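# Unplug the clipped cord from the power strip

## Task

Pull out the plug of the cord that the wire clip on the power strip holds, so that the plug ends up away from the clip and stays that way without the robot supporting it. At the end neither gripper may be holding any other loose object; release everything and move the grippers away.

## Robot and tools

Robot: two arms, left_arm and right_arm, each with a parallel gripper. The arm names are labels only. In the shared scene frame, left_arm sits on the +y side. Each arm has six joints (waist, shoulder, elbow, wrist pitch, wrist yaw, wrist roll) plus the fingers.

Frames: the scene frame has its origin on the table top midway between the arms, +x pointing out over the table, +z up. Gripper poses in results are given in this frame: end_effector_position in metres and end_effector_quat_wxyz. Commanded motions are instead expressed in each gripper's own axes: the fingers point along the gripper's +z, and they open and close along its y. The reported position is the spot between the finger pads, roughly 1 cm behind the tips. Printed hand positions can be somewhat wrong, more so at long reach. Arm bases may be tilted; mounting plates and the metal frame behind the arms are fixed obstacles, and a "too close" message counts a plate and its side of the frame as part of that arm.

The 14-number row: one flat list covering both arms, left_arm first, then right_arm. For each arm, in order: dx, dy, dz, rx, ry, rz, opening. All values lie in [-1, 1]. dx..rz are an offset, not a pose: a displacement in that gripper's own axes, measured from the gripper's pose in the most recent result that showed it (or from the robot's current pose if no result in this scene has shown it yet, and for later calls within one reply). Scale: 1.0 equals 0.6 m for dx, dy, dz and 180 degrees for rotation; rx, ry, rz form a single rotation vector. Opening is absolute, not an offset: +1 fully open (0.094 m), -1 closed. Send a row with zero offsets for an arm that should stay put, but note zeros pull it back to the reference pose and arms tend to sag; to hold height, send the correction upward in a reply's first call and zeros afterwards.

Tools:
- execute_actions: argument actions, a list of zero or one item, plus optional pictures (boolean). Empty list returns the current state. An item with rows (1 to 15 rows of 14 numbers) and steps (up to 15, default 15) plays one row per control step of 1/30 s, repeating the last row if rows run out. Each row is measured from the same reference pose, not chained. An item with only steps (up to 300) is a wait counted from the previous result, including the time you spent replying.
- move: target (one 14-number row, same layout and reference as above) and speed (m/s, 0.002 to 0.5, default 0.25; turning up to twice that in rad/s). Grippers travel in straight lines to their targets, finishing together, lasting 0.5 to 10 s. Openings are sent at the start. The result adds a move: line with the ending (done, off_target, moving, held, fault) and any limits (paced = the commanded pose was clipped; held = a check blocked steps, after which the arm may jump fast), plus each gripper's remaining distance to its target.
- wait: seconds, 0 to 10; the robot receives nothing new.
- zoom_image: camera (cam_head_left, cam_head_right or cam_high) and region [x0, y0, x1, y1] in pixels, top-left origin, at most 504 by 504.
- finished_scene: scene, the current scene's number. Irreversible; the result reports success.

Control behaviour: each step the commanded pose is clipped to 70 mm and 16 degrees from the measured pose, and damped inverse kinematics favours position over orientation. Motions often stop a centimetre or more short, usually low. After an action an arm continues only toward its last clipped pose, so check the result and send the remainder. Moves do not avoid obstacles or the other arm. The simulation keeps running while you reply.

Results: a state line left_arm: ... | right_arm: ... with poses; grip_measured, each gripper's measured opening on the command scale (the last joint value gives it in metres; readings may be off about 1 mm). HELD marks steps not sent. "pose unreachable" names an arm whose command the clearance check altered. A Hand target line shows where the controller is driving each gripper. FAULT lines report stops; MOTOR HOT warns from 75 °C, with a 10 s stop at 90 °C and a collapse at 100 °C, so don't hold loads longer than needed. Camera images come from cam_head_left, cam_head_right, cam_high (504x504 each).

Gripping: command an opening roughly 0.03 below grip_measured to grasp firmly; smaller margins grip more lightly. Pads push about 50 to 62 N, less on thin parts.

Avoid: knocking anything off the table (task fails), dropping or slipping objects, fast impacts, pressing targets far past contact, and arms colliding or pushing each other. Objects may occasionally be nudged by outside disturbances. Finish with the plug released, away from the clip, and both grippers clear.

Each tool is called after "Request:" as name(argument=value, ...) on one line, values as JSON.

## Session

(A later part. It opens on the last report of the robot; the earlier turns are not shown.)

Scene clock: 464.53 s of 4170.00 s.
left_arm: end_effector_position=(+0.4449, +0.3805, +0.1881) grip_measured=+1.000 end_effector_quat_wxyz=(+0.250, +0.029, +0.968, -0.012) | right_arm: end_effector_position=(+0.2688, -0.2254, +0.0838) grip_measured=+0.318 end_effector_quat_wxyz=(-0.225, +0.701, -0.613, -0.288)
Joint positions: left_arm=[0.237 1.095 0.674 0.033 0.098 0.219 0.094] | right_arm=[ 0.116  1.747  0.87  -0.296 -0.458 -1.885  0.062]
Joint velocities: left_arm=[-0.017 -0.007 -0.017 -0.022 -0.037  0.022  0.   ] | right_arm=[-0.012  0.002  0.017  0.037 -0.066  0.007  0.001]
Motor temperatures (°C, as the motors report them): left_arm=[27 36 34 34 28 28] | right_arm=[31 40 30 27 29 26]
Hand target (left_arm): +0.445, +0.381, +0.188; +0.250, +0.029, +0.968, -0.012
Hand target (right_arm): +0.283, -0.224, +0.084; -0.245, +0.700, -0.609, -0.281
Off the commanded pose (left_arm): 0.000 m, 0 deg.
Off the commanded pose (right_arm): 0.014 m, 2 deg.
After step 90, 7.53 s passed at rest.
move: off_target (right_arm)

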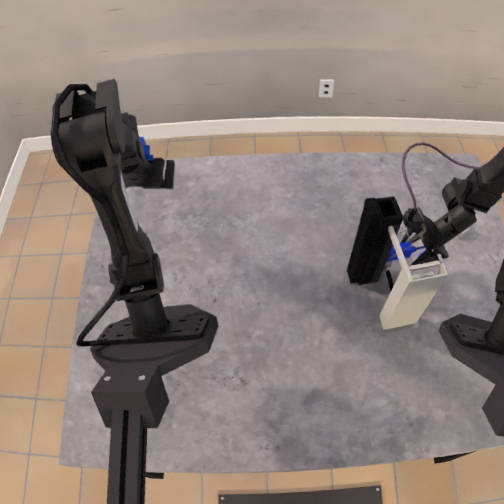

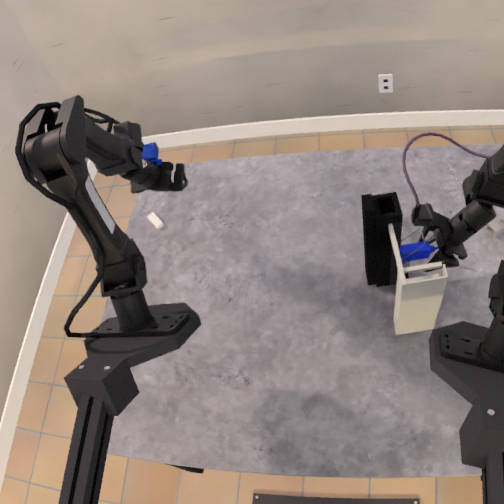

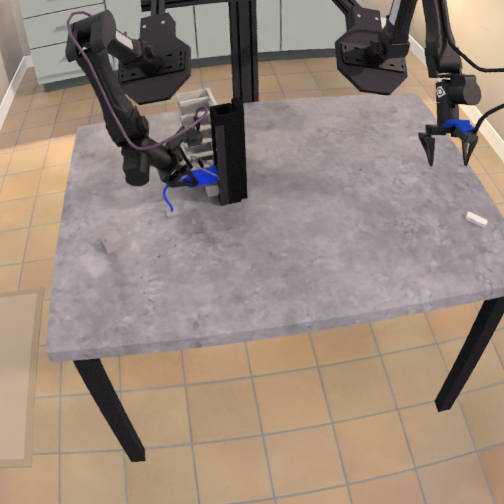

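Request:
move(target=[0, 0, 0, 0, 0, 0, 1, -0.0058, -0.0451, 0.0030, 0.0108, -0.003, -0.006, 0.32], speed=0.04)

Scene clock: 473.13 s of 4170.00 s.
left_arm: end_effector_position=(+0.4449, +0.3805, +0.1881) grip_measured=+1.000 end_effector_quat_wxyz=(+0.250, +0.029, +0.968, -0.012) | right_arm: end_effector_position=(+0.2868, -0.2227, +0.0836) grip_measured=+0.318 end_effector_quat_wxyz=(-0.235, +0.701, -0.613, -0.278)
Joint positions: left_arm=[0.237 1.095 0.674 0.033 0.098 0.219 0.094] | right_arm=[ 0.131  1.762  0.918 -0.296 -0.458 -1.868  0.062]
Joint velocities: left_arm=[-0.012 -0.007  0.012 -0.022  0.022  0.037  0.   ] | right_arm=[-0.007  0.002  0.002  0.022  0.022 -0.095 -0.   ]
Motor temperatures (°C, as the motors report them): left_arm=[27 36 34 34 28 28] | right_arm=[31 40 31 27 29 26]
Hand target (left_arm): +0.445, +0.381, +0.188; +0.250, +0.029, +0.968, -0.012
Hand target (right_arm): +0.295, -0.218, +0.084; -0.243, +0.701, -0.610, -0.279
Off the commanded pose (left_arm): 0.000 m, 0 deg.
Off the commanded pose (right_arm): 0.010 m, 1 deg.
After step 90, 4.60 s passed at rest.
move: done

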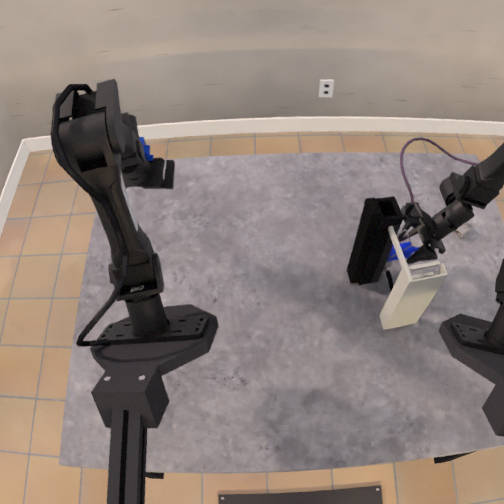

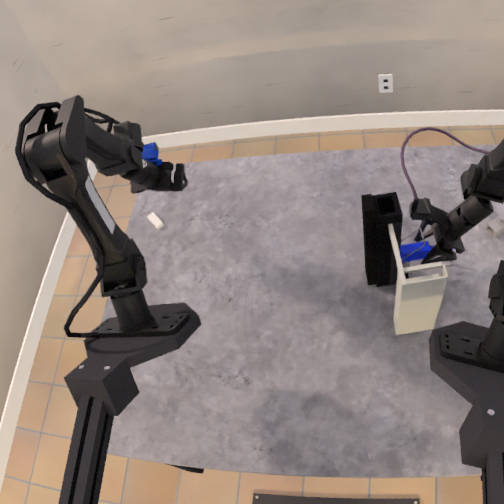

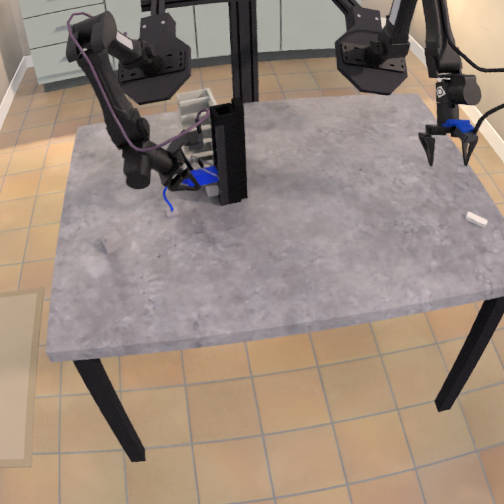

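Request:
execute_actions(actions=[{"rows": [[0,0,0,0,0,0,1,-0.007,0,0,0,0,0,0.2],[0,0,0,0,0,0,1,-0.007,0,0,0,0,0,0.08],[0,0,0,0,0,0,1,-0.007,0,0,0,0,0,-0.04],[0,0,0,0,0,0,1,-0.007,0,0,0,0,0,-0.16],[0,0,0,0,0,0,1,-0.007,0,0,0,0,0,-0.26],[0,0,0,0,0,0,1,-0.007,0,0,0,0,0,-0.34],[0,0,0,0,0,0,1,-0.007,0,0,0,0,0,-0.40],[0,0,0,0,0,0,1,-0.007,0,0,0,0,0,-0.44],[0,0,0,0,0,0,1,-0.007,0,0,0,0,0,-0.47],[0,0,0,0,0,0,1,-0.007,0,0,0,0,0,-0.49],[0,0,0,0,0,0,1,-0.007,0,0,0,0,0,-0.51],[0,0,0,0,0,0,1,-0.007,0,0,0,0,0,-0.53]], "steps": 15}], pictures=false)

Request:
execute_actions(actions=[{"steps": 10}])

Scene clock: 479.63 s of 4170.00 s.
left_arm: end_effector_position=(+0.4449, +0.3805, +0.1881) grip_measured=+1.000 end_effector_quat_wxyz=(+0.250, +0.029, +0.968, -0.012) | right_arm: end_effector_position=(+0.2864, -0.2236, +0.0828) grip_measured=-0.511 end_effector_quat_wxyz=(-0.231, +0.701, -0.616, -0.277)
Joint positions: left_arm=[0.237 1.095 0.674 0.033 0.098 0.219 0.094] | right_arm=[ 0.131  1.762  0.918 -0.297 -0.45  -1.862  0.023]
Joint velocities: left_arm=[-0.027  0.007  0.002 -0.095 -0.007  0.051  0.   ] | right_arm=[ 0.017 -0.002 -0.017  0.051  0.037  0.022  0.001]
Motor temperatures (°C, as the motors report them): left_arm=[27 36 34 34 28 28] | right_arm=[31 40 31 26 29 26]
Hand target (left_arm): +0.445, +0.381, +0.188; +0.250, +0.029, +0.968, -0.012
Hand target (right_arm): +0.286, -0.220, +0.086; -0.235, +0.701, -0.613, -0.278
Off the commanded pose (left_arm): 0.000 m, 0 deg.
Off the commanded pose (right_arm): 0.005 m, 1 deg.
Steps of this call (steps 1 to 90: nothing new was sent; then 3.00 s passed at rest; steps 91 to 105: all 15 steps of this action). Readings (end_effector_position):
91: left_arm (+0.4449, +0.3805, +0.1881) | right_arm (+0.2868, -0.2228, +0.0835)
92: left_arm (+0.4449, +0.3805, +0.1881) | right_arm (+0.2867, -0.2230, +0.0834)
94: left_arm (+0.4449, +0.3805, +0.1881) | right_arm (+0.2867, -0.2232, +0.0831)
98: left_arm (+0.4449, +0.3805, +0.1881) | right_arm (+0.2866, -0.2235, +0.0829)
105: the state above

Scene clock: 479.97 s of 4170.00 s.
left_arm: end_effector_position=(+0.4449, +0.3805, +0.1881) grip_measured=+1.000 end_effector_quat_wxyz=(+0.250, +0.029, +0.968, -0.012) | right_arm: end_effector_position=(+0.2864, -0.2236, +0.0828) grip_measured=-0.511 end_effector_quat_wxyz=(-0.231, +0.701, -0.616, -0.277)
Joint positions: left_arm=[0.237 1.095 0.674 0.033 0.098 0.219 0.094] | right_arm=[ 0.131  1.762  0.918 -0.297 -0.45  -1.862  0.023]
Joint velocities: left_arm=[-0.012 -0.002  0.017  0.037  0.037  0.022  0.   ] | right_arm=[-0.002  0.007 -0.017 -0.051 -0.051 -0.051 -0.   ]
Motor temperatures (°C, as the motors report them): left_arm=[27 36 34 34 28 28] | right_arm=[31 40 31 26 29 26]
Hand target (left_arm): +0.445, +0.381, +0.188; +0.250, +0.029, +0.968, -0.012
Hand target (right_arm): +0.286, -0.220, +0.086; -0.235, +0.701, -0.613, -0.278
Off the commanded pose (left_arm): 0.000 m, 0 deg.
Off the commanded pose (right_arm): 0.005 m, 1 deg.
Steps of this call (steps 1 to 10: nothing new was sent). Readings (end_effector_position):
1: left_arm (+0.4449, +0.3805, +0.1881) | right_arm (+0.2864, -0.2236, +0.0828)
2: left_arm (+0.4449, +0.3805, +0.1881) | right_arm (+0.2864, -0.2236, +0.0828)
4: left_arm (+0.4449, +0.3805, +0.1881) | right_arm (+0.2864, -0.2236, +0.0828)
8: left_arm (+0.4449, +0.3805, +0.1881) | right_arm (+0.2864, -0.2236, +0.0828)
10: the state above

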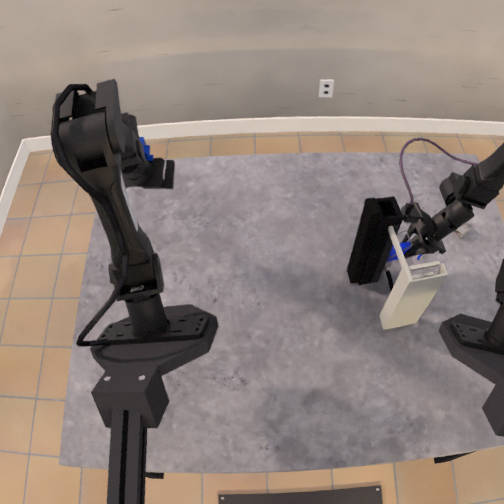

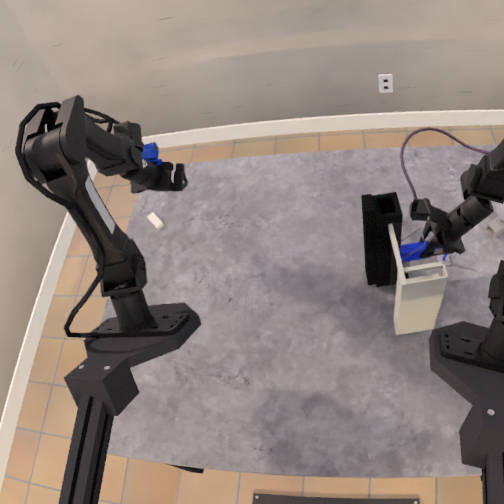

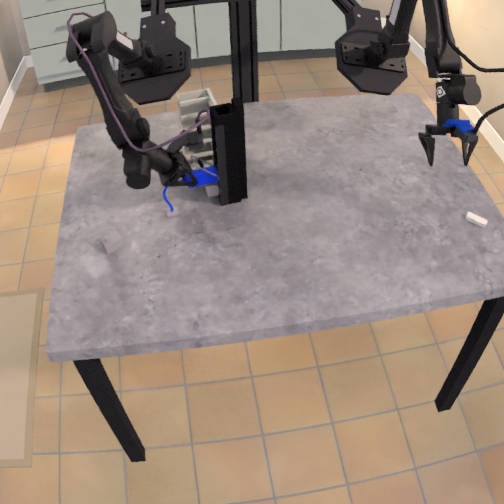

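Request:
move(target=[0, 0, 0, 0, 0, 0, 1, 0.0449, 0, -0.0498, 0, 0, 0, -0.55], speed=0.025)

Request:
zoom_image(camera="cam_high", region=[130, 115, 250, 225])

Request:
zoom_image(camera="cam_head_right", region=[385, 190, 475, 280])

Scene clock: 488.20 s of 4170.00 s.
left_arm: end_effector_position=(+0.4449, +0.3805, +0.1881) grip_measured=+1.000 end_effector_quat_wxyz=(+0.250, +0.029, +0.968, -0.012) | right_arm: end_effector_position=(+0.2801, -0.2622, +0.0790) grip_measured=-0.512 end_effector_quat_wxyz=(-0.219, +0.697, -0.621, -0.283)
Joint positions: left_arm=[0.237 1.095 0.674 0.033 0.098 0.219 0.094] | right_arm=[ 0.011  1.758  0.953 -0.409 -0.482 -1.973  0.023]
Joint velocities: left_arm=[ 0.007  0.007  0.012 -0.007 -0.037 -0.007  0.   ] | right_arm=[-0.002  0.007  0.002 -0.037  0.007 -0.081  0.   ]
Motor temperatures (°C, as the motors report them): left_arm=[27 37 34 34 28 28] | right_arm=[31 40 31 27 29 26]
Hand target (left_arm): +0.445, +0.381, +0.188; +0.250, +0.029, +0.968, -0.012
Hand target (right_arm): +0.293, -0.263, +0.087; -0.231, +0.700, -0.616, -0.276
Off the commanded pose (left_arm): 0.000 m, 0 deg.
Off the commanded pose (right_arm): 0.014 m, 2 deg.
After step 90, 3.13 s passed at rest.
move: off_target (right_arm)

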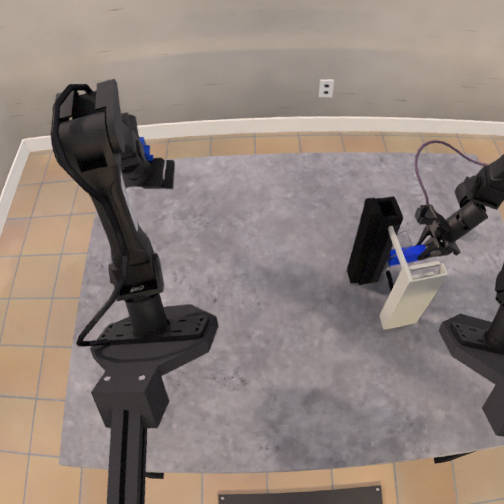

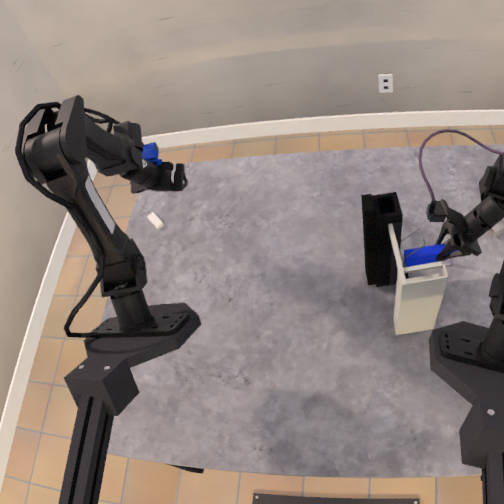

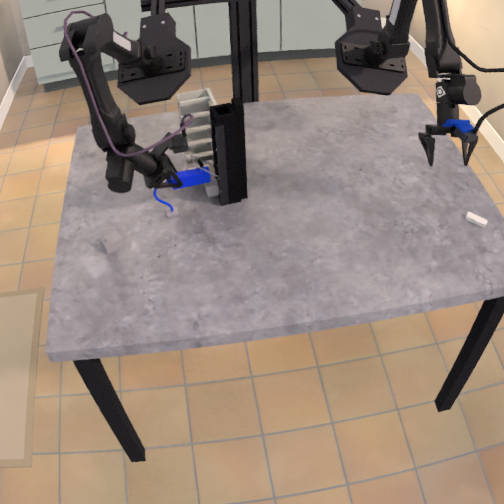

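Region (130, 115, 250, 225) of cam_high's 504x504 image, scaled by 4.200, with more detail than that image has; it fills the top 462 rows of this view, and the rest is white.

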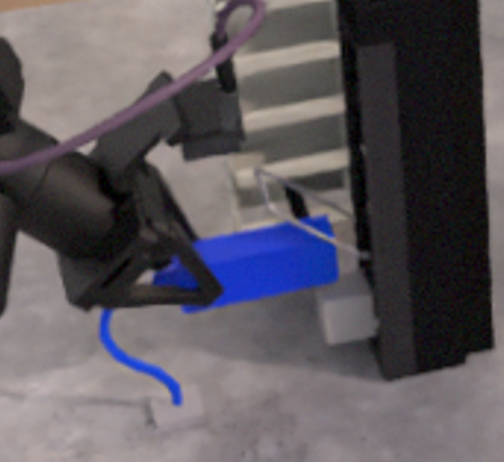

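Region (385, 190, 475, 280) of cam_head_right's 504x504 image, scaled by 5.600, with more detail than that image has.

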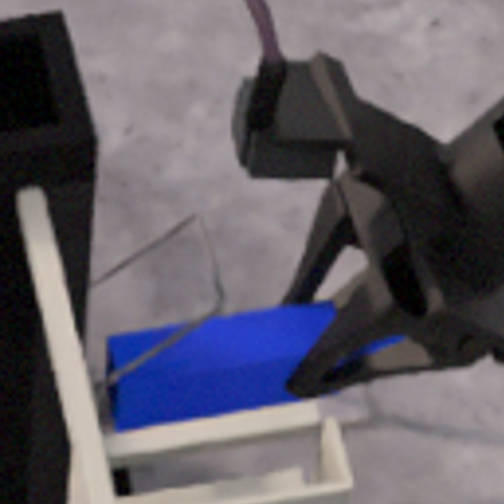

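Request:
move(target=[0, 0, 0, 0, 0, 0, 1, 0.0139, -0.1179, -0.0332, 0.006, -0.002, -0.0068, -0.55], speed=0.06)

Request:
zoom_image(camera="cam_high", region=[120, 125, 250, 245])

Request:
zoom_image(camera="cam_head_right", region=[385, 170, 495, 280])

Scene clock: 510.67 s of 4170.00 s.
left_arm: end_effector_position=(+0.4449, +0.3805, +0.1881) grip_measured=+1.000 end_effector_quat_wxyz=(+0.250, +0.029, +0.968, -0.012) | right_arm: end_effector_position=(+0.3478, -0.2771, +0.0810) grip_measured=-0.512 end_effector_quat_wxyz=(-0.224, +0.702, -0.620, -0.268)
Joint positions: left_arm=[0.237 1.095 0.674 0.033 0.098 0.219 0.094] | right_arm=[ 0.019  1.847  1.254 -0.587 -0.472 -1.968  0.023]
Joint velocities: left_arm=[ 0.002 -0.002  0.002 -0.022 -0.022 -0.022  0.   ] | right_arm=[-0.012  0.007  0.007  0.081  0.081 -0.037 -0.   ]
Motor temperatures (°C, as the motors report them): left_arm=[27 37 34 34 28 28] | right_arm=[31 42 31 27 29 26]
Hand target (left_arm): +0.445, +0.381, +0.188; +0.250, +0.029, +0.968, -0.012
Hand target (right_arm): +0.353, -0.271, +0.085; -0.230, +0.701, -0.616, -0.276
Off the commanded pose (left_arm): 0.000 m, 0 deg.
Off the commanded pose (right_arm): 0.008 m, 1 deg.
After step 90, 17.70 s passed at rest.
move: done

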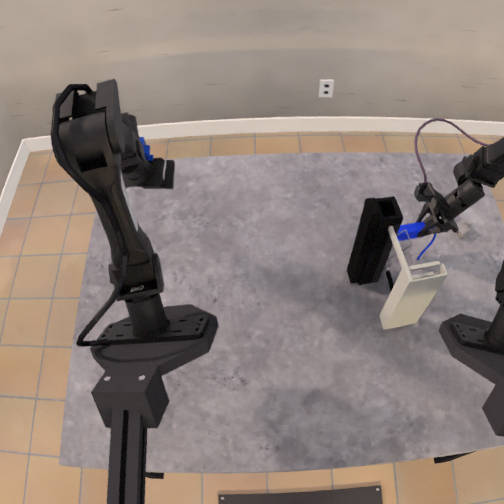

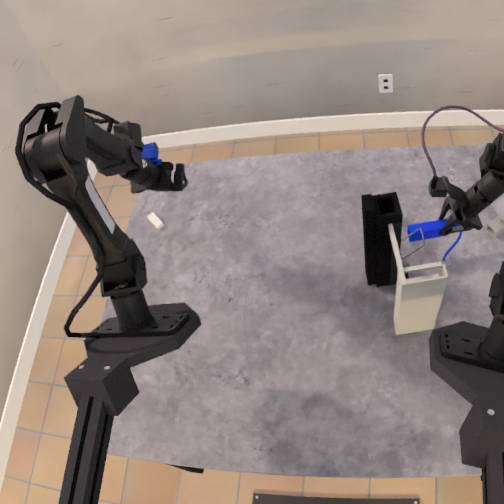

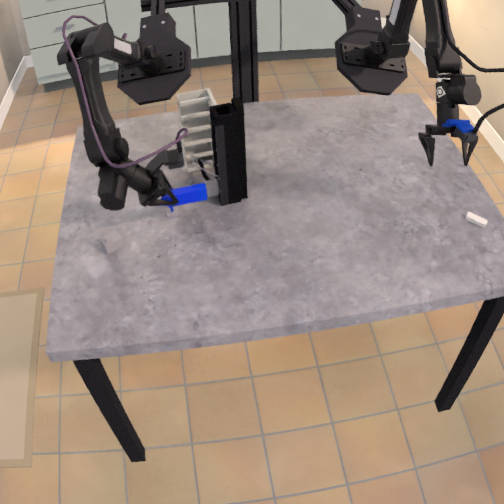

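Region (120, 125, 250, 245) of cam_high's 504x504 image, scaled by 3.877, with more detail than that image has; it fills the top 465 rows of this view, and the rest is white.

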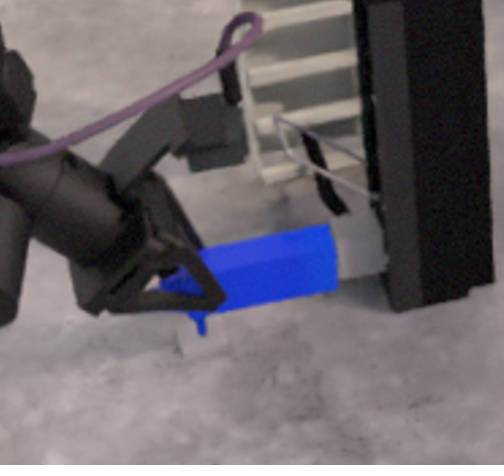

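Region (385, 170, 495, 280) of cam_head_right's 504x504 image, scaled by 4.582, with more detail than that image has.

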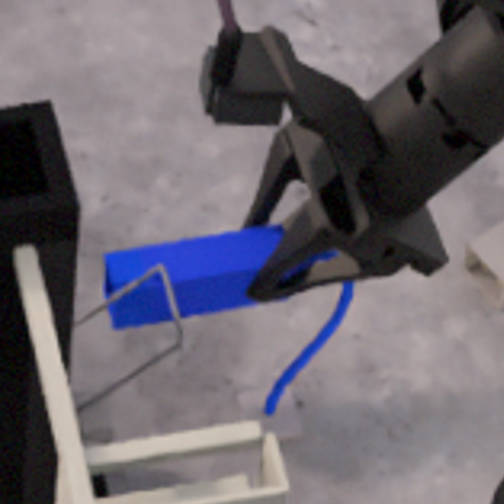

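Request:
move(target=[0, 0, 0, 0, 0, 0, 1, 0.0634, -0.0517, 0.0739, 0, -0.012, 0, -0.55], speed=0.05)

Request:
zoom_image(camera="cam_high", region=[120, 135, 250, 255])

Request:
zoom_image(camera="cam_head_right", region=[385, 170, 495, 280])

Scene clock: 522.83 s of 4170.00 s.
left_arm: end_effector_position=(+0.4449, +0.3805, +0.1881) grip_measured=+1.000 end_effector_quat_wxyz=(+0.250, +0.029, +0.968, -0.012) | right_arm: end_effector_position=(+0.3679, -0.2746, +0.0191) grip_measured=-0.512 end_effector_quat_wxyz=(-0.218, +0.701, -0.619, -0.279)
Joint positions: left_arm=[0.237 1.095 0.674 0.033 0.098 0.219 0.094] | right_arm=[ 0.007  2.105  1.48  -0.586 -0.477 -1.983  0.023]
Joint velocities: left_arm=[ 0.007 -0.002  0.007 -0.037  0.037 -0.022  0.   ] | right_arm=[ 0.012  0.002 -0.007 -0.037 -0.051 -0.051 -0.001]
Motor temperatures (°C, as the motors report them): left_arm=[27 37 34 34 28 28] | right_arm=[31 42 32 27 29 26]
Hand target (left_arm): +0.445, +0.381, +0.188; +0.250, +0.029, +0.968, -0.012
Hand target (right_arm): +0.377, -0.273, +0.022; -0.235, +0.697, -0.616, -0.281
Off the commanded pose (left_arm): 0.000 m, 0 deg.
Off the commanded pose (right_arm): 0.010 m, 2 deg.
After step 90, 7.53 s passed at rest.
move: done

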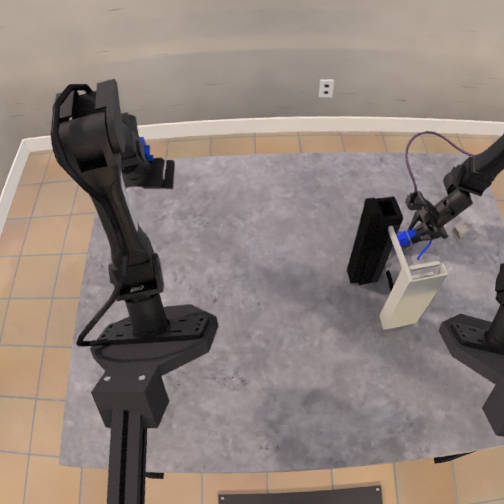

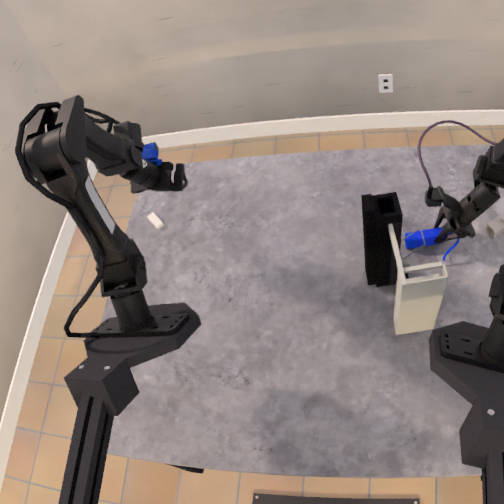

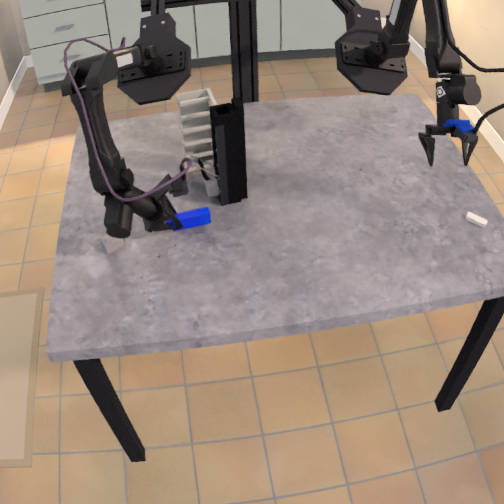

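Region (120, 135, 250, 255) of cam_high's 504x504 image, scaled by 3.877, with more detail than that image has; it fills the top 465 rows of this view, and the rest is white.

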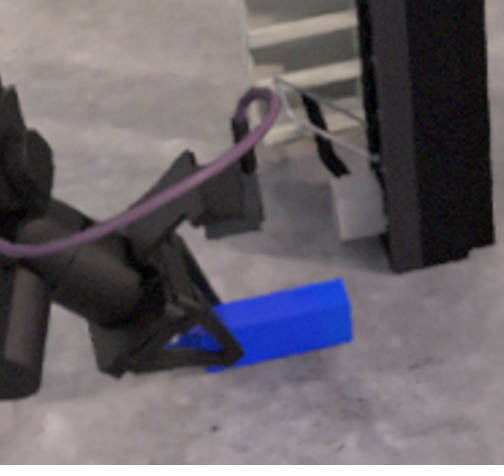

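Region (385, 170, 495, 280) of cam_head_right's 504x504 image, scaled by 4.582, with more detail than that image has.

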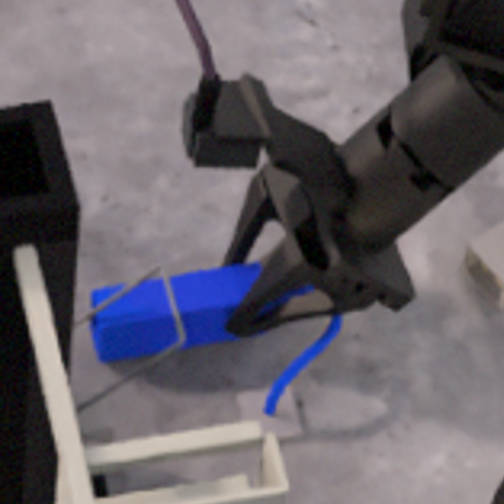

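Request:
move(target=[0, 0, 0, 0, 0, 0, 1, 0.0115, -0.0073, 0.0117, 0.004, -0.004, -0.004, -0.55], speed=0.015)

Scene clock: 527.97 s of 4170.00 s.
left_arm: end_effector_position=(+0.4449, +0.3805, +0.1881) grip_measured=+1.000 end_effector_quat_wxyz=(+0.250, +0.029, +0.968, -0.012) | right_arm: end_effector_position=(+0.3635, -0.2723, +0.0150) grip_measured=-0.512 end_effector_quat_wxyz=(-0.220, +0.700, -0.617, -0.286)
Joint positions: left_arm=[0.237 1.095 0.674 0.033 0.098 0.219 0.094] | right_arm=[ 0.005  2.122  1.48  -0.585 -0.487 -1.993  0.023]
Joint velocities: left_arm=[-0.017 -0.002 -0.012 -0.022 -0.022  0.022  0.   ] | right_arm=[-0.022  0.007 -0.022 -0.007 -0.066  0.007 -0.001]
Motor temperatures (°C, as the motors report them): left_arm=[27 37 34 34 28 28] | right_arm=[31 42 32 27 29 26]
Hand target (left_arm): +0.445, +0.381, +0.188; +0.250, +0.029, +0.968, -0.012
Hand target (right_arm): +0.372, -0.275, +0.010; -0.228, +0.701, -0.615, -0.278
Off the commanded pose (left_arm): 0.000 m, 0 deg.
Off the commanded pose (right_arm): 0.011 m, 1 deg.
After step 90, 1.20 s passed at rest.
move: off_target (right_arm)

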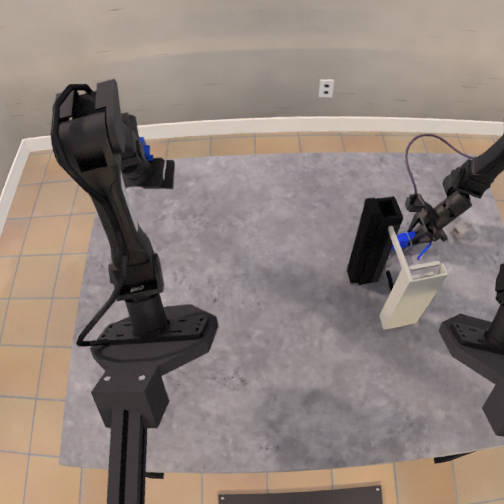

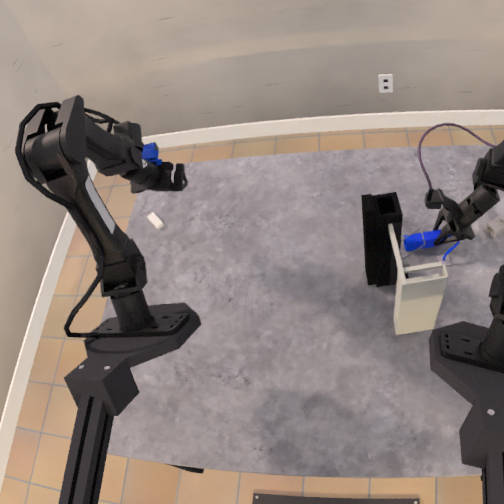

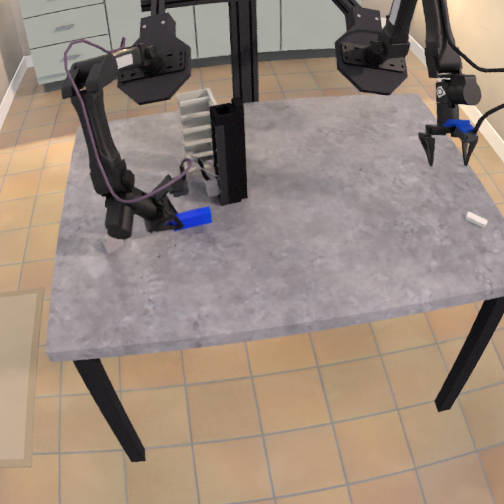

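Request:
execute_actions(actions=[{"rows": [[0,0,0,0,0,0,1,-0.003,0,-0.003,0,0,0,-0.48],[0,0,0,0,0,0,1,-0.003,0,-0.003,0,0,0,-0.42],[0,0,0,0,0,0,1,-0.003,0,-0.003,0,0,0,-0.34],[0,0,0,0,0,0,1,-0.003,0,-0.003,0,0,0,-0.24],[0,0,0,0,0,0,1,-0.003,0,-0.003,0,0,0,-0.12],[0,0,0,0,0,0,1,-0.003,0,-0.003,0,0,0,0.0]], "steps": 10}], pictures=false)

Request:
move(target=[0, 0, 0, 0, 0, 0, 1, -0.1053, 0.0263, -0.2638, 0, 0.05, 0.06, 0.0], speed=0.15)

Scene clock: 539.47 s of 4170.00 s.
left_arm: end_effector_position=(+0.4449, +0.3805, +0.1881) grip_measured=+1.000 end_effector_quat_wxyz=(+0.250, +0.029, +0.968, -0.012) | right_arm: end_effector_position=(+0.3634, -0.2725, +0.0148) grip_measured=-0.002 end_effector_quat_wxyz=(-0.219, +0.700, -0.616, -0.286)
Joint positions: left_arm=[0.237 1.095 0.674 0.033 0.098 0.219 0.094] | right_arm=[ 0.005  2.122  1.48  -0.585 -0.486 -1.994  0.047]
Joint velocities: left_arm=[-0.017 -0.012 -0.002 -0.007 -0.037  0.051  0.   ] | right_arm=[ 0.002 -0.007 -0.017 -0.037 -0.007 -0.007  0.001]
Motor temperatures (°C, as the motors report them): left_arm=[27 37 34 34 28 28] | right_arm=[31 42 32 27 29 26]
Hand target (left_arm): +0.445, +0.381, +0.188; +0.250, +0.029, +0.968, -0.012
Hand target (right_arm): +0.364, -0.272, +0.017; -0.220, +0.700, -0.616, -0.286
Off the commanded pose (left_arm): 0.000 m, 0 deg.
Off the commanded pose (right_arm): 0.003 m, 0 deg.
Steps of this call (steps 1 to 90: nothing new was sent; then 8.17 s passed at rest; steps 91 to 100: all 10 steps of this action). Readings (end_effector_position):
91: left_arm (+0.4449, +0.3805, +0.1881) | right_arm (+0.3635, -0.2723, +0.0150)
92: left_arm (+0.4449, +0.3805, +0.1881) | right_arm (+0.3635, -0.2723, +0.0149)
94: left_arm (+0.4449, +0.3805, +0.1881) | right_arm (+0.3634, -0.2724, +0.0148)
98: left_arm (+0.4449, +0.3805, +0.1881) | right_arm (+0.3634, -0.2725, +0.0148)
100: the state above

Scene clock: 541.43 s of 4170.00 s.
left_arm: end_effector_position=(+0.4449, +0.3805, +0.1881) grip_measured=+1.000 end_effector_quat_wxyz=(+0.250, +0.029, +0.968, -0.012) | right_arm: end_effector_position=(+0.3656, -0.3270, +0.1698) grip_measured=-0.002 end_effector_quat_wxyz=(-0.145, +0.663, -0.691, -0.249)
Joint positions: left_arm=[0.237 1.095 0.674 0.033 0.098 0.219 0.094] | right_arm=[ 0.005  1.622  1.397 -0.946 -0.339 -1.795  0.047]
Joint velocities: left_arm=[ 0.012 -0.007 -0.002  0.007 -0.022  0.037  0.   ] | right_arm=[-0.002  0.007  0.002 -0.081  0.037 -0.007  0.002]
Motor temperatures (°C, as the motors report them): left_arm=[27 37 34 34 28 28] | right_arm=[31 43 32 27 29 26]
Hand target (left_arm): +0.445, +0.381, +0.188; +0.250, +0.029, +0.968, -0.012
Hand target (right_arm): +0.365, -0.331, +0.175; -0.143, +0.660, -0.695, -0.249
Off the commanded pose (left_arm): 0.000 m, 0 deg.
Off the commanded pose (right_arm): 0.008 m, 1 deg.
move: done

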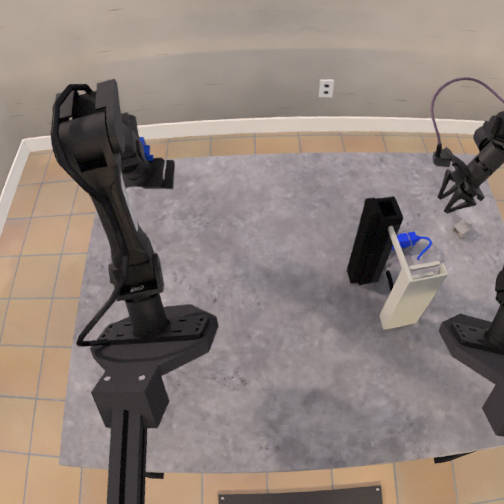

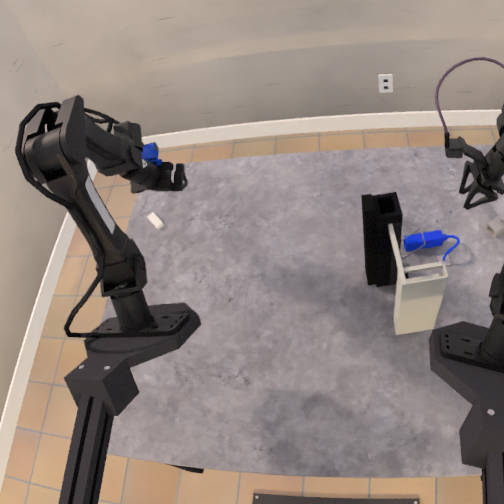

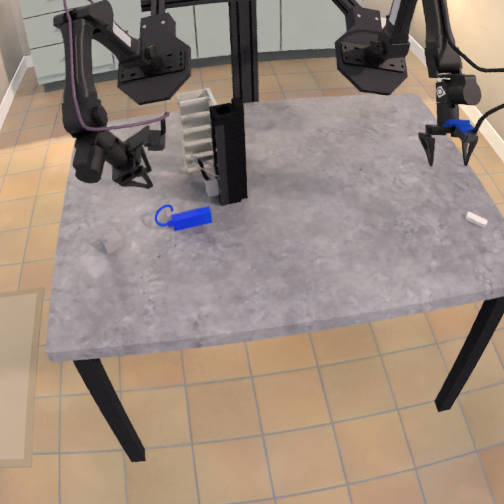

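Request:
zoom_image(camera="cam_high", region=[130, 135, 260, 255])

Region (130, 135, 260, 255) of cam_high's 504x504 image, scaled by 3.877, with more detail than that image has; it fills the top 465 rows of this view, and the rest is white.

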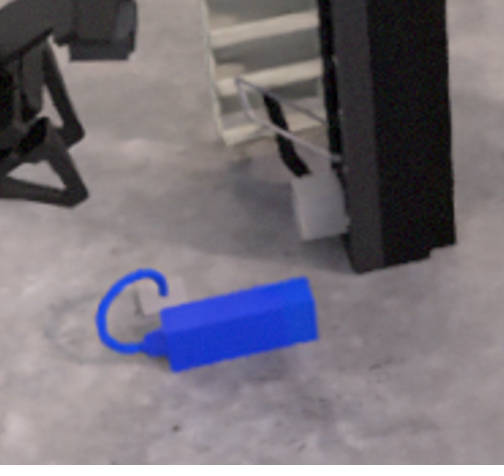

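The plug is resting on the table, clear of the clip, and the arm has moved away.

Request:
finished_scene(scene=1)

The scene is finished: the task was done.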